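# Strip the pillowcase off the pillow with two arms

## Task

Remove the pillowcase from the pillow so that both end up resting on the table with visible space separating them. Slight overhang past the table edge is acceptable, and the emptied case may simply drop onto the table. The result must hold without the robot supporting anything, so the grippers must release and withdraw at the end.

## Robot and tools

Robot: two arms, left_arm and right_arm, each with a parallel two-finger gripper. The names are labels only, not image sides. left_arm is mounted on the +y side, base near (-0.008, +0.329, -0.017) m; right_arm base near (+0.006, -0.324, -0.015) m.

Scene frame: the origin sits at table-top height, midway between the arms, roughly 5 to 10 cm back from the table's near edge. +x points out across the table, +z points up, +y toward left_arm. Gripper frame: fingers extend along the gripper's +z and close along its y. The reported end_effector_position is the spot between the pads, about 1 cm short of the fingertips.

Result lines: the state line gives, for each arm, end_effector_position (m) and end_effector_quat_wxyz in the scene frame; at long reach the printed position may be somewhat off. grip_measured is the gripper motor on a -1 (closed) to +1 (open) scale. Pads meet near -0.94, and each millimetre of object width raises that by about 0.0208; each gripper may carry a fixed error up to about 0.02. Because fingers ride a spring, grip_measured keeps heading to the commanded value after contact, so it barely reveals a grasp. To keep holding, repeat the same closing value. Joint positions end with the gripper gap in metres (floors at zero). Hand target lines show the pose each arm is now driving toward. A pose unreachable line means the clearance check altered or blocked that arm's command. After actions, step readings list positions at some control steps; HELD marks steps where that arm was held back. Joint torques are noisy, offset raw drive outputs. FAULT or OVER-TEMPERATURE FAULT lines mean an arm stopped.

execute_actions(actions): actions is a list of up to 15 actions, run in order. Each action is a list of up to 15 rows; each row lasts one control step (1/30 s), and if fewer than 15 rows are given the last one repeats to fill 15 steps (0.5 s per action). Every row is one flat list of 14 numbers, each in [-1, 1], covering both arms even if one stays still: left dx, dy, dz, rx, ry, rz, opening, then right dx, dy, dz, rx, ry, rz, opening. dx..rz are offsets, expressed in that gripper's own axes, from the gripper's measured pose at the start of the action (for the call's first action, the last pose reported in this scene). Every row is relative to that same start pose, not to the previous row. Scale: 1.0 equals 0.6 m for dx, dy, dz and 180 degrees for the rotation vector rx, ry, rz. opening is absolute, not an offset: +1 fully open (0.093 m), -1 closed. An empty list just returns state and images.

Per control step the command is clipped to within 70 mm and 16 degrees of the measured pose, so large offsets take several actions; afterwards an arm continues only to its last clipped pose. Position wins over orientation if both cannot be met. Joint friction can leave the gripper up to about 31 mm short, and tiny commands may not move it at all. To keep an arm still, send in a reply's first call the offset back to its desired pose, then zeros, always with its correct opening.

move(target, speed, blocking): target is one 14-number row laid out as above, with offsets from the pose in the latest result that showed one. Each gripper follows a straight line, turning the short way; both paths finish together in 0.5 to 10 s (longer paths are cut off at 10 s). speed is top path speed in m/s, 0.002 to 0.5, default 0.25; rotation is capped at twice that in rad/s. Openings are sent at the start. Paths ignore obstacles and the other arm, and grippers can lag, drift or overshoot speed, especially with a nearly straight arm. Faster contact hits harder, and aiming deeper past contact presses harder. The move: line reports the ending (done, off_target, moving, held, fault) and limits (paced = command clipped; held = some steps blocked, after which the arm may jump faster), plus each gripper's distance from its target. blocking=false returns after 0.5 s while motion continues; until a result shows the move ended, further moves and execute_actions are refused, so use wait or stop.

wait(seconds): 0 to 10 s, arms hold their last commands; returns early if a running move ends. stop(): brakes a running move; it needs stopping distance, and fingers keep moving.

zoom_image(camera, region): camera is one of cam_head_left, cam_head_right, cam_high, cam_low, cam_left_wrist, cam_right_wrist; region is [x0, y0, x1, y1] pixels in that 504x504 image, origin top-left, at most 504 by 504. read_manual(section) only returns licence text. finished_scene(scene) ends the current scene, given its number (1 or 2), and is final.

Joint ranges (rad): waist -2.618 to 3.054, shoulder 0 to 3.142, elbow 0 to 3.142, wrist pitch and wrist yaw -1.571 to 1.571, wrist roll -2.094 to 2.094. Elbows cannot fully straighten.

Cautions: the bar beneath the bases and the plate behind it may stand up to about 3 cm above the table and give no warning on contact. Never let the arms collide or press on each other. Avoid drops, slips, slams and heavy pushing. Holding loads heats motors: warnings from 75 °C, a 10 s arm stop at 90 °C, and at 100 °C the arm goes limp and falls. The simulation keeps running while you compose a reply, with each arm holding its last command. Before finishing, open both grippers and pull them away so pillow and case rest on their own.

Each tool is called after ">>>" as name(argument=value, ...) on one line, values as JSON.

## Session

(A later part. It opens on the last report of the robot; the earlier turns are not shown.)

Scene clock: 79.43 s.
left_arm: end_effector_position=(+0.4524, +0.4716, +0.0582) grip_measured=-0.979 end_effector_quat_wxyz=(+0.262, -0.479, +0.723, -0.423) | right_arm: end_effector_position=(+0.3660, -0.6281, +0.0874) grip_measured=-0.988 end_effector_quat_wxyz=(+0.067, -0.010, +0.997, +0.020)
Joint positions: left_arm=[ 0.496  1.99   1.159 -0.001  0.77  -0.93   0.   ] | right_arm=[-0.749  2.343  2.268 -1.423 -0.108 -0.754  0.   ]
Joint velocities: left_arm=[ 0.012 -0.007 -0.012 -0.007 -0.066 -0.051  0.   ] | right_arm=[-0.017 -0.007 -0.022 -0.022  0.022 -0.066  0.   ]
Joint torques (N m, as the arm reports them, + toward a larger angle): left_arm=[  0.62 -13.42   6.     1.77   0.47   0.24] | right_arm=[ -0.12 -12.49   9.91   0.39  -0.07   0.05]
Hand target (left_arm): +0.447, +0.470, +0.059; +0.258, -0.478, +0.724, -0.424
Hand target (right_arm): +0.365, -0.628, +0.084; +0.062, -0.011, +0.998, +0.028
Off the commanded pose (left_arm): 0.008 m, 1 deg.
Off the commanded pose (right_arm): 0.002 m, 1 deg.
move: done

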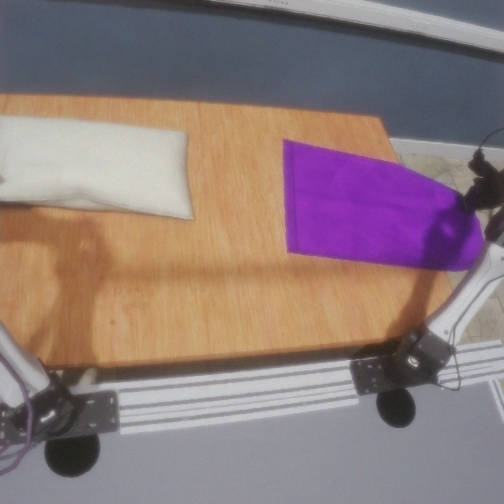

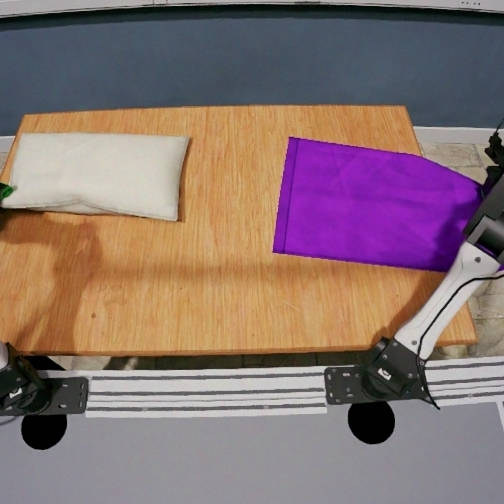

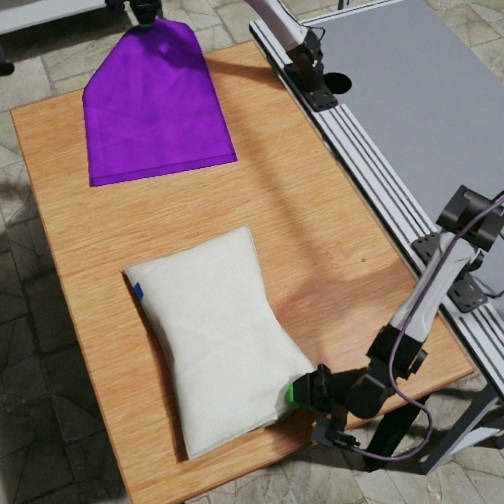

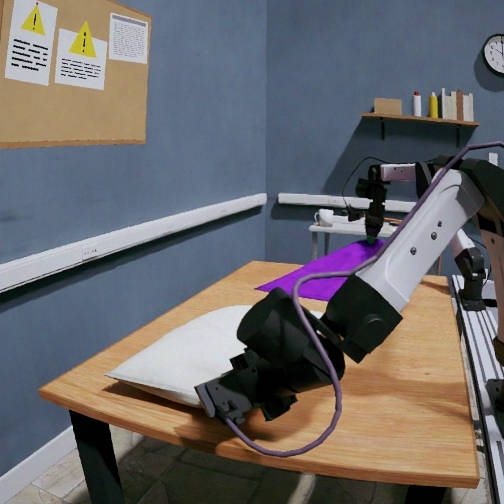

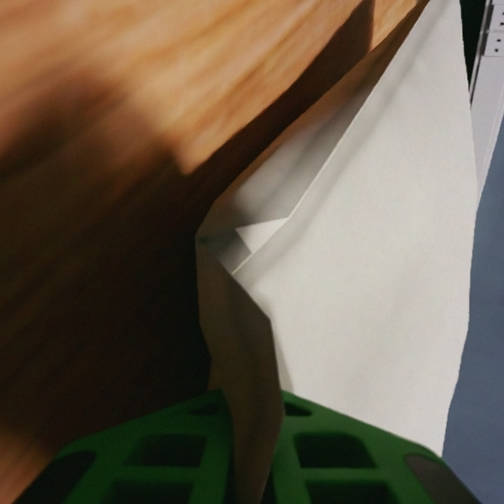

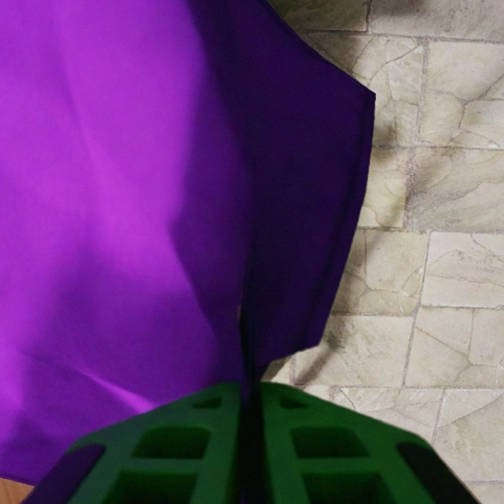

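Fold the case back onto the table.

>>> move(target=[0,0,0,0,0,0,0.4,0,0.28,-0.13,0,0,0,-1], speed=0.2)

>>> move(target=[-0.06,0.07,-0.17,0,0,0,0.4,0,0.33,0.2,0,0,0,-1], speed=0.2)

>>> move(target=[0,0,0,0,0,0,0.4,0,0,0,0,0,0,0.6])

>>> move(target=[0,-0.1,-0.15,0,0,0,0.4,0.1,0,-0.25,0,0,0,0.6])

Scene clock: 85.97 s.
left_arm: end_effector_position=(+0.4524, +0.4716, +0.0582) grip_measured=+0.398 end_effector_quat_wxyz=(+0.262, -0.479, +0.723, -0.423) | right_arm: end_effector_position=(+0.3604, -0.4692, +0.1750) grip_measured=-0.988 end_effector_quat_wxyz=(+0.083, -0.012, +0.996, +0.014)
Joint positions: left_arm=[ 0.496  1.99   1.159 -0.001  0.77  -0.929  0.064] | right_arm=[-0.43   1.904  1.929 -1.458 -0.081 -0.438  0.   ]
Joint velocities: left_arm=[-0.002 -0.002 -0.002 -0.007 -0.037  0.007  0.001] | right_arm=[ 0.007 -0.022 -0.002 -0.051  0.007 -0.095  0.   ]
Joint torques (N m, as the arm reports them, + toward a larger angle): left_arm=[  0.28 -11.95   7.75   1.87   0.39   0.15] | right_arm=[  0.47 -11.3    5.97   0.55   0.06   0.18]
Hand target (left_arm): +0.452, +0.472, +0.058; +0.262, -0.479, +0.723, -0.423
Hand target (right_arm): +0.352, -0.464, +0.173; +0.067, -0.010, +0.998, +0.018
Off the commanded pose (left_arm): 0.000 m, 0 deg.
Off the commanded pose (right_arm): 0.011 m, 2 deg.
move: off_target (right_arm)

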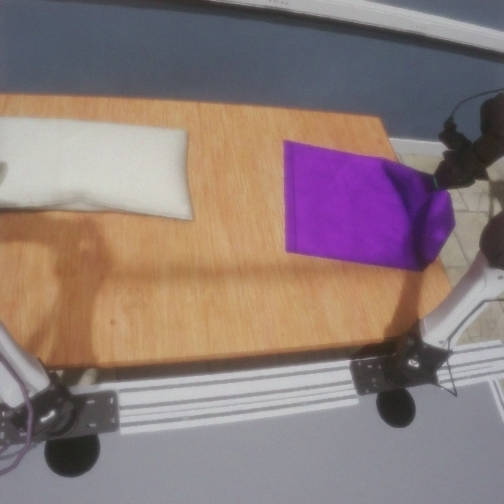

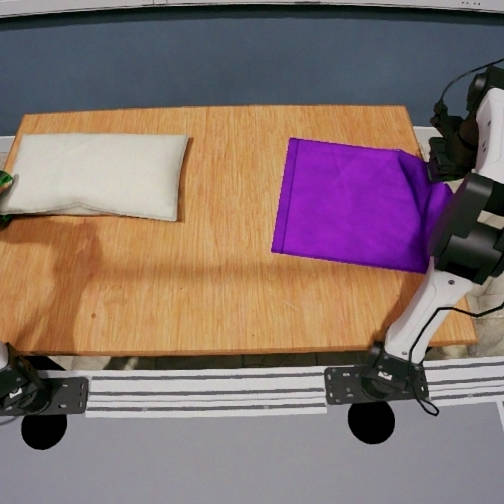

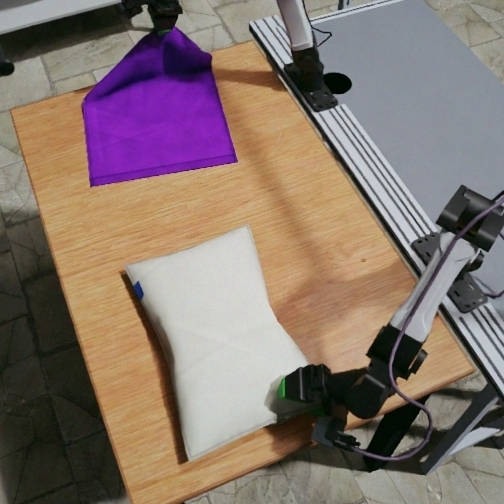

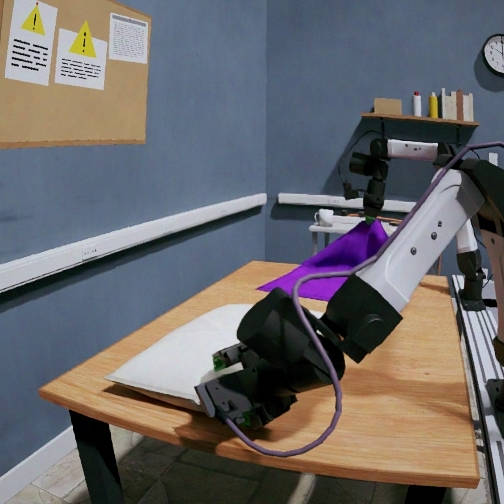

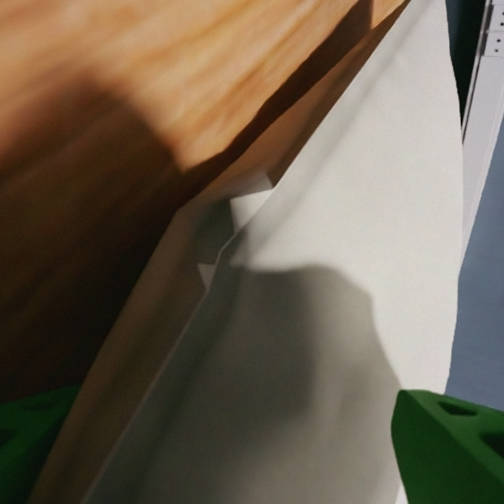

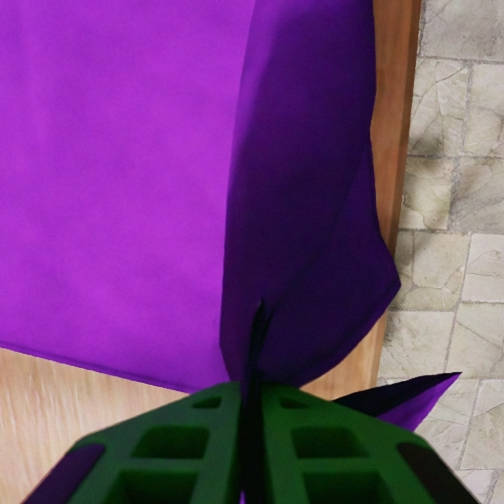

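Scene clock: 87.73 s.
left_arm: end_effector_position=(+0.3652, +0.5494, +0.0649) grip_measured=+0.398 end_effector_quat_wxyz=(+0.258, -0.487, +0.721, -0.419) | right_arm: end_effector_position=(+0.3778, -0.2674, +0.0753) grip_measured=-0.988 end_effector_quat_wxyz=(+0.093, -0.014, +0.995, +0.014)
Joint positions: left_arm=[ 0.798  1.942  1.202 -0.386  0.928 -0.56   0.064] | right_arm=[ 0.146  1.819  1.405 -0.977  0.009  0.128  0.   ]
Joint velocities: left_arm=[-0.012  0.017 -0.002 -0.139 -0.081  0.051  0.001] | right_arm=[-0.007 -0.002 -0.012  0.037 -0.007  0.022  0.   ]
Joint torques (N m, as the arm reports them, + toward a larger angle): left_arm=[  0.31 -11.9    9.39   1.15   0.72   0.24] | right_arm=[ 0.44 -8.03  6.6   1.02  0.14  0.18]
Hand target (left_arm): +0.367, +0.550, +0.073; +0.262, -0.479, +0.723, -0.422
Hand target (right_arm): +0.377, -0.267, +0.063; +0.085, -0.013, +0.996, +0.010
Off the commanded pose (left_arm): 0.008 m, 1 deg.
Off the commanded pose (right_arm): 0.014 m, 1 deg.
move: off_target (right_arm)

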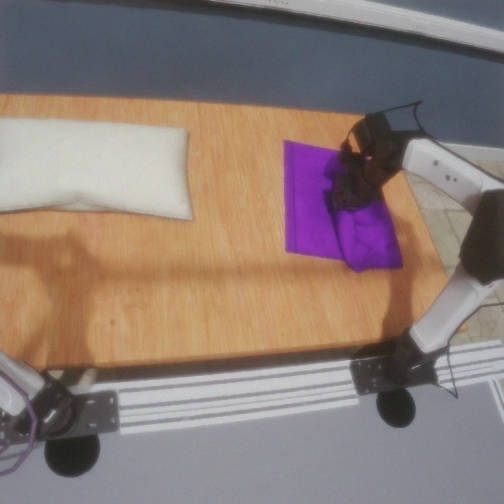

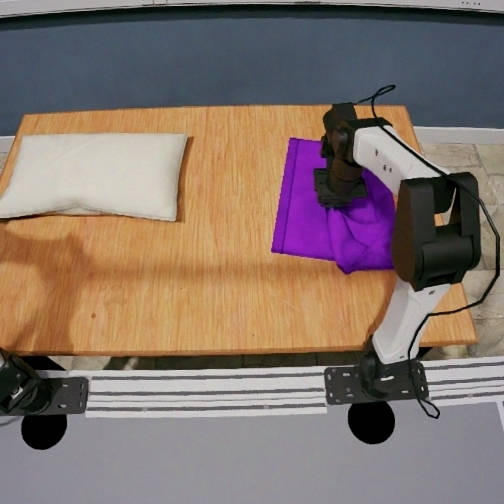

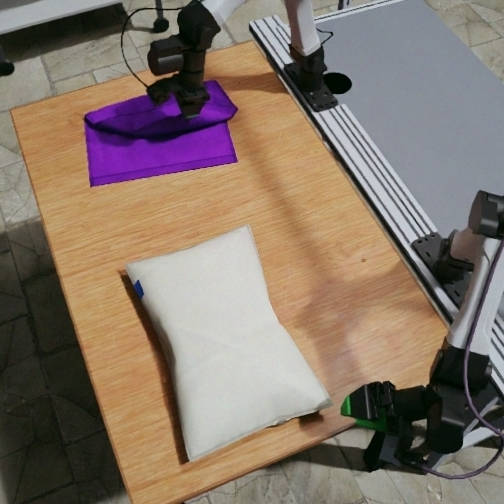

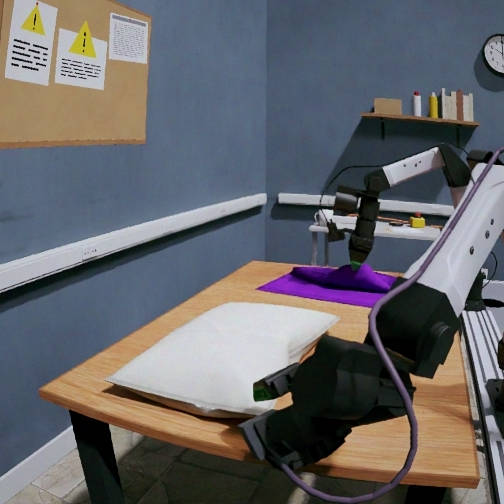

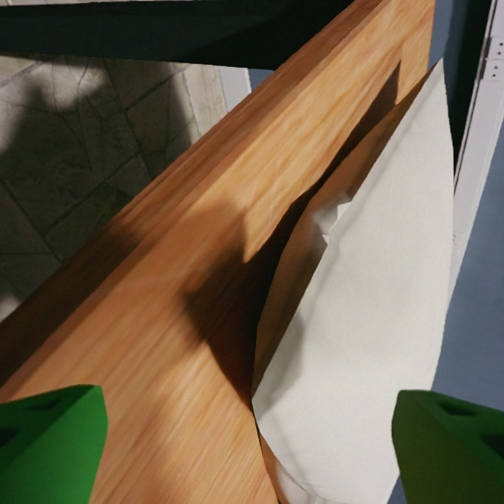

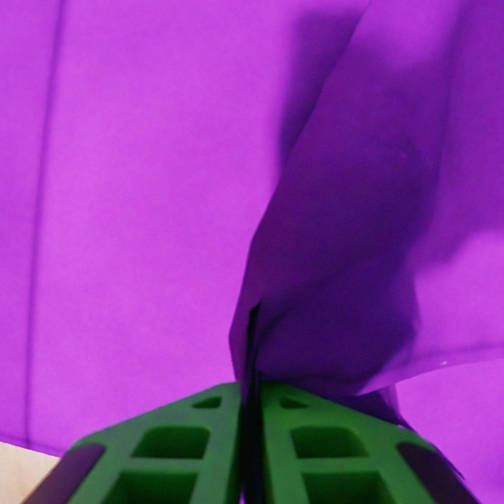

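Scene clock: 88.23 s.
left_arm: end_effector_position=(+0.3652, +0.5494, +0.0649) grip_measured=+0.398 end_effector_quat_wxyz=(+0.258, -0.487, +0.722, -0.419) | right_arm: end_effector_position=(+0.3779, -0.2674, +0.0753) grip_measured=+0.598 end_effector_quat_wxyz=(+0.093, -0.014, +0.995, +0.014)
Joint positions: left_arm=[ 0.798  1.942  1.202 -0.387  0.928 -0.559  0.064] | right_arm=[ 0.146  1.819  1.405 -0.977  0.009  0.128  0.074]
Joint velocities: left_arm=[ 0.002  0.002 -0.012 -0.139 -0.037 -0.022 -0.   ] | right_arm=[-0.017 -0.007 -0.027  0.066  0.007  0.022 -0.   ]
Joint torques (N m, as the arm reports them, + toward a larger angle): left_arm=[  0.26 -11.3    7.57   1.35   0.56   0.16] | right_arm=[ 0.14 -9.65  8.32  0.83  0.09  0.11]
Hand target (left_arm): +0.365, +0.549, +0.065; +0.258, -0.487, +0.722, -0.419
Hand target (right_arm): +0.378, -0.267, +0.075; +0.093, -0.014, +0.995, +0.014
Off the commanded pose (left_arm): 0.000 m, 0 deg.
Off the commanded pose (right_arm): 0.000 m, 0 deg.
move: done

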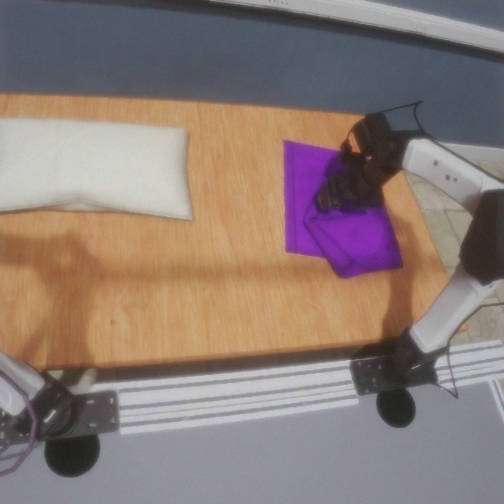

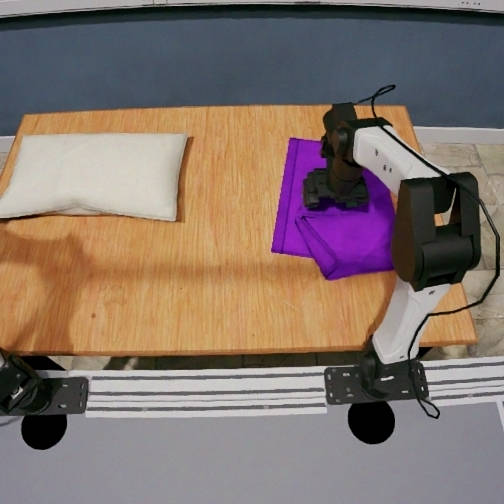

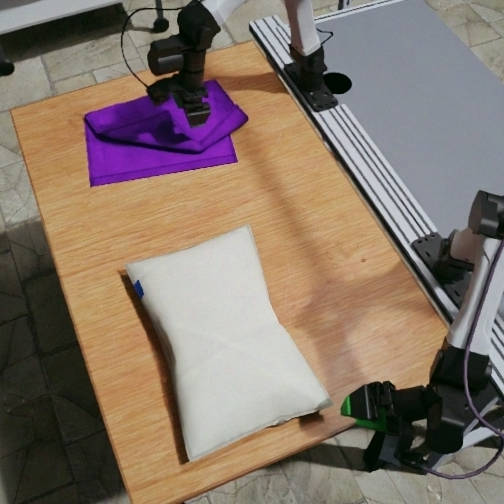

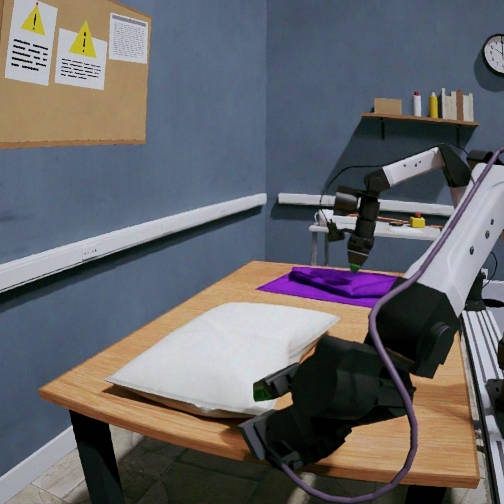

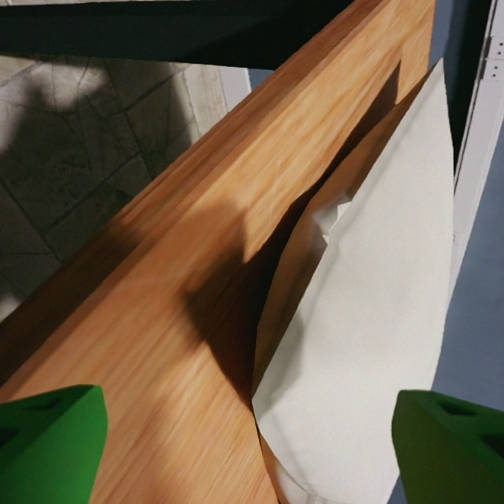

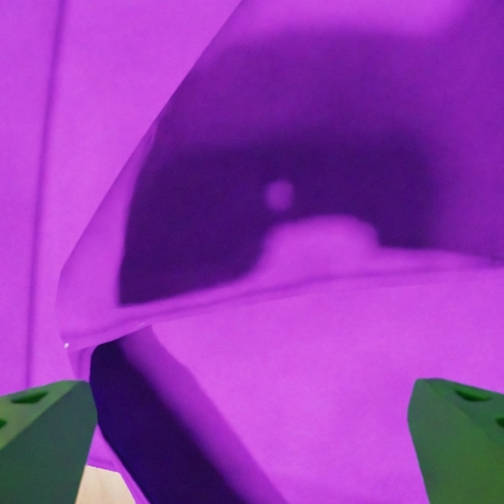

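Scene clock: 89.57 s.
left_arm: end_effector_position=(+0.3244, +0.5698, +0.1575) grip_measured=+0.398 end_effector_quat_wxyz=(+0.256, -0.492, +0.721, -0.415) | right_arm: end_effector_position=(+0.2935, -0.2775, +0.2068) grip_measured=+0.598 end_effector_quat_wxyz=(+0.093, -0.010, +0.996, +0.015)
Joint positions: left_arm=[ 0.909  1.823  1.458 -0.905  0.957 -0.389  0.064] | right_arm=[ 0.162  1.535  1.62  -1.476  0.01   0.151  0.074]
Joint velocities: left_arm=[-0.002 -0.007 -0.012  0.051 -0.037  0.051  0.   ] | right_arm=[ 0.002  0.007 -0.022 -0.051 -0.007  0.007  0.001]
Joint torques (N m, as the arm reports them, + toward a larger angle): left_arm=[  0.54 -10.43   9.89   0.88   0.76   0.23] | right_arm=[ 0.96 -6.8   9.22  0.67  0.14  0.17]
Hand target (left_arm): +0.324, +0.570, +0.163; +0.258, -0.488, +0.721, -0.419
Hand target (right_arm): +0.290, -0.275, +0.212; +0.093, -0.014, +0.995, +0.013
Off the commanded pose (left_arm): 0.005 m, 1 deg.
Off the commanded pose (right_arm): 0.007 m, 0 deg.
move: done

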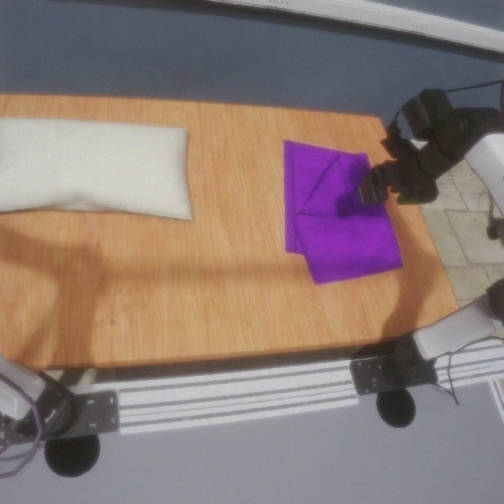

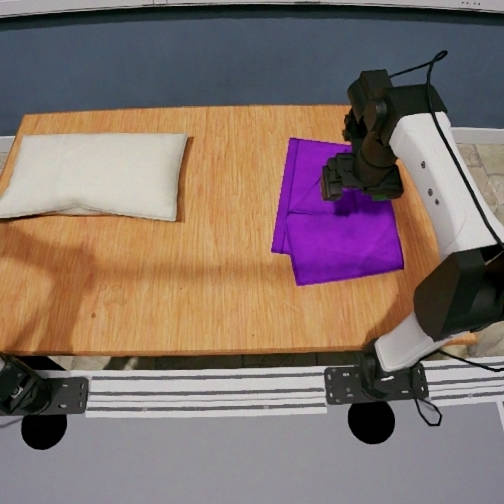

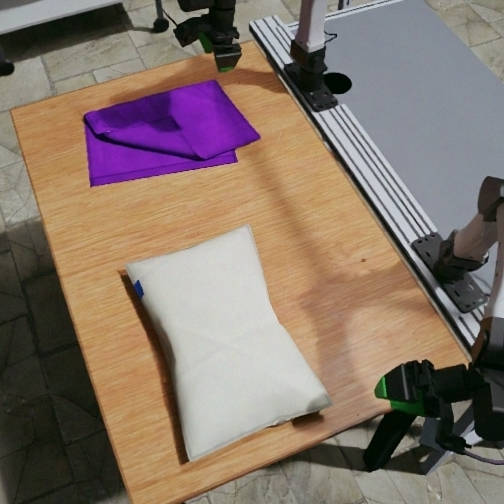

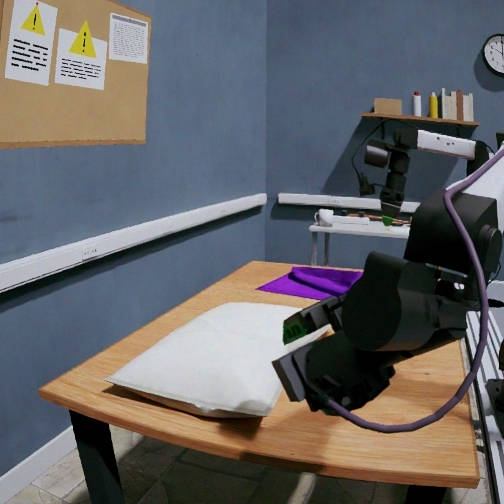

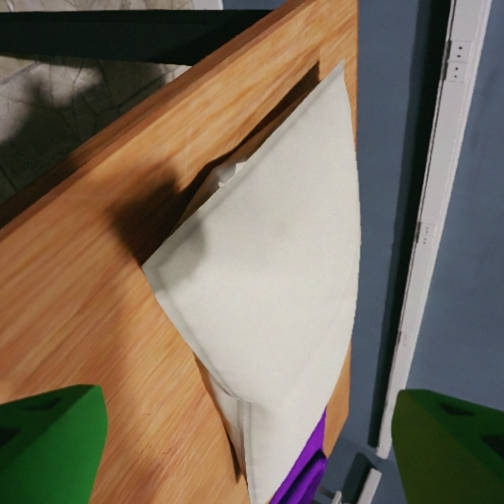

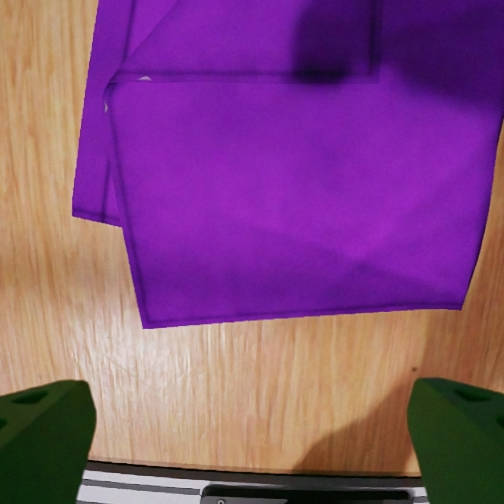

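>>> finished_scene(scene=1)

The scene is finished: the task was done.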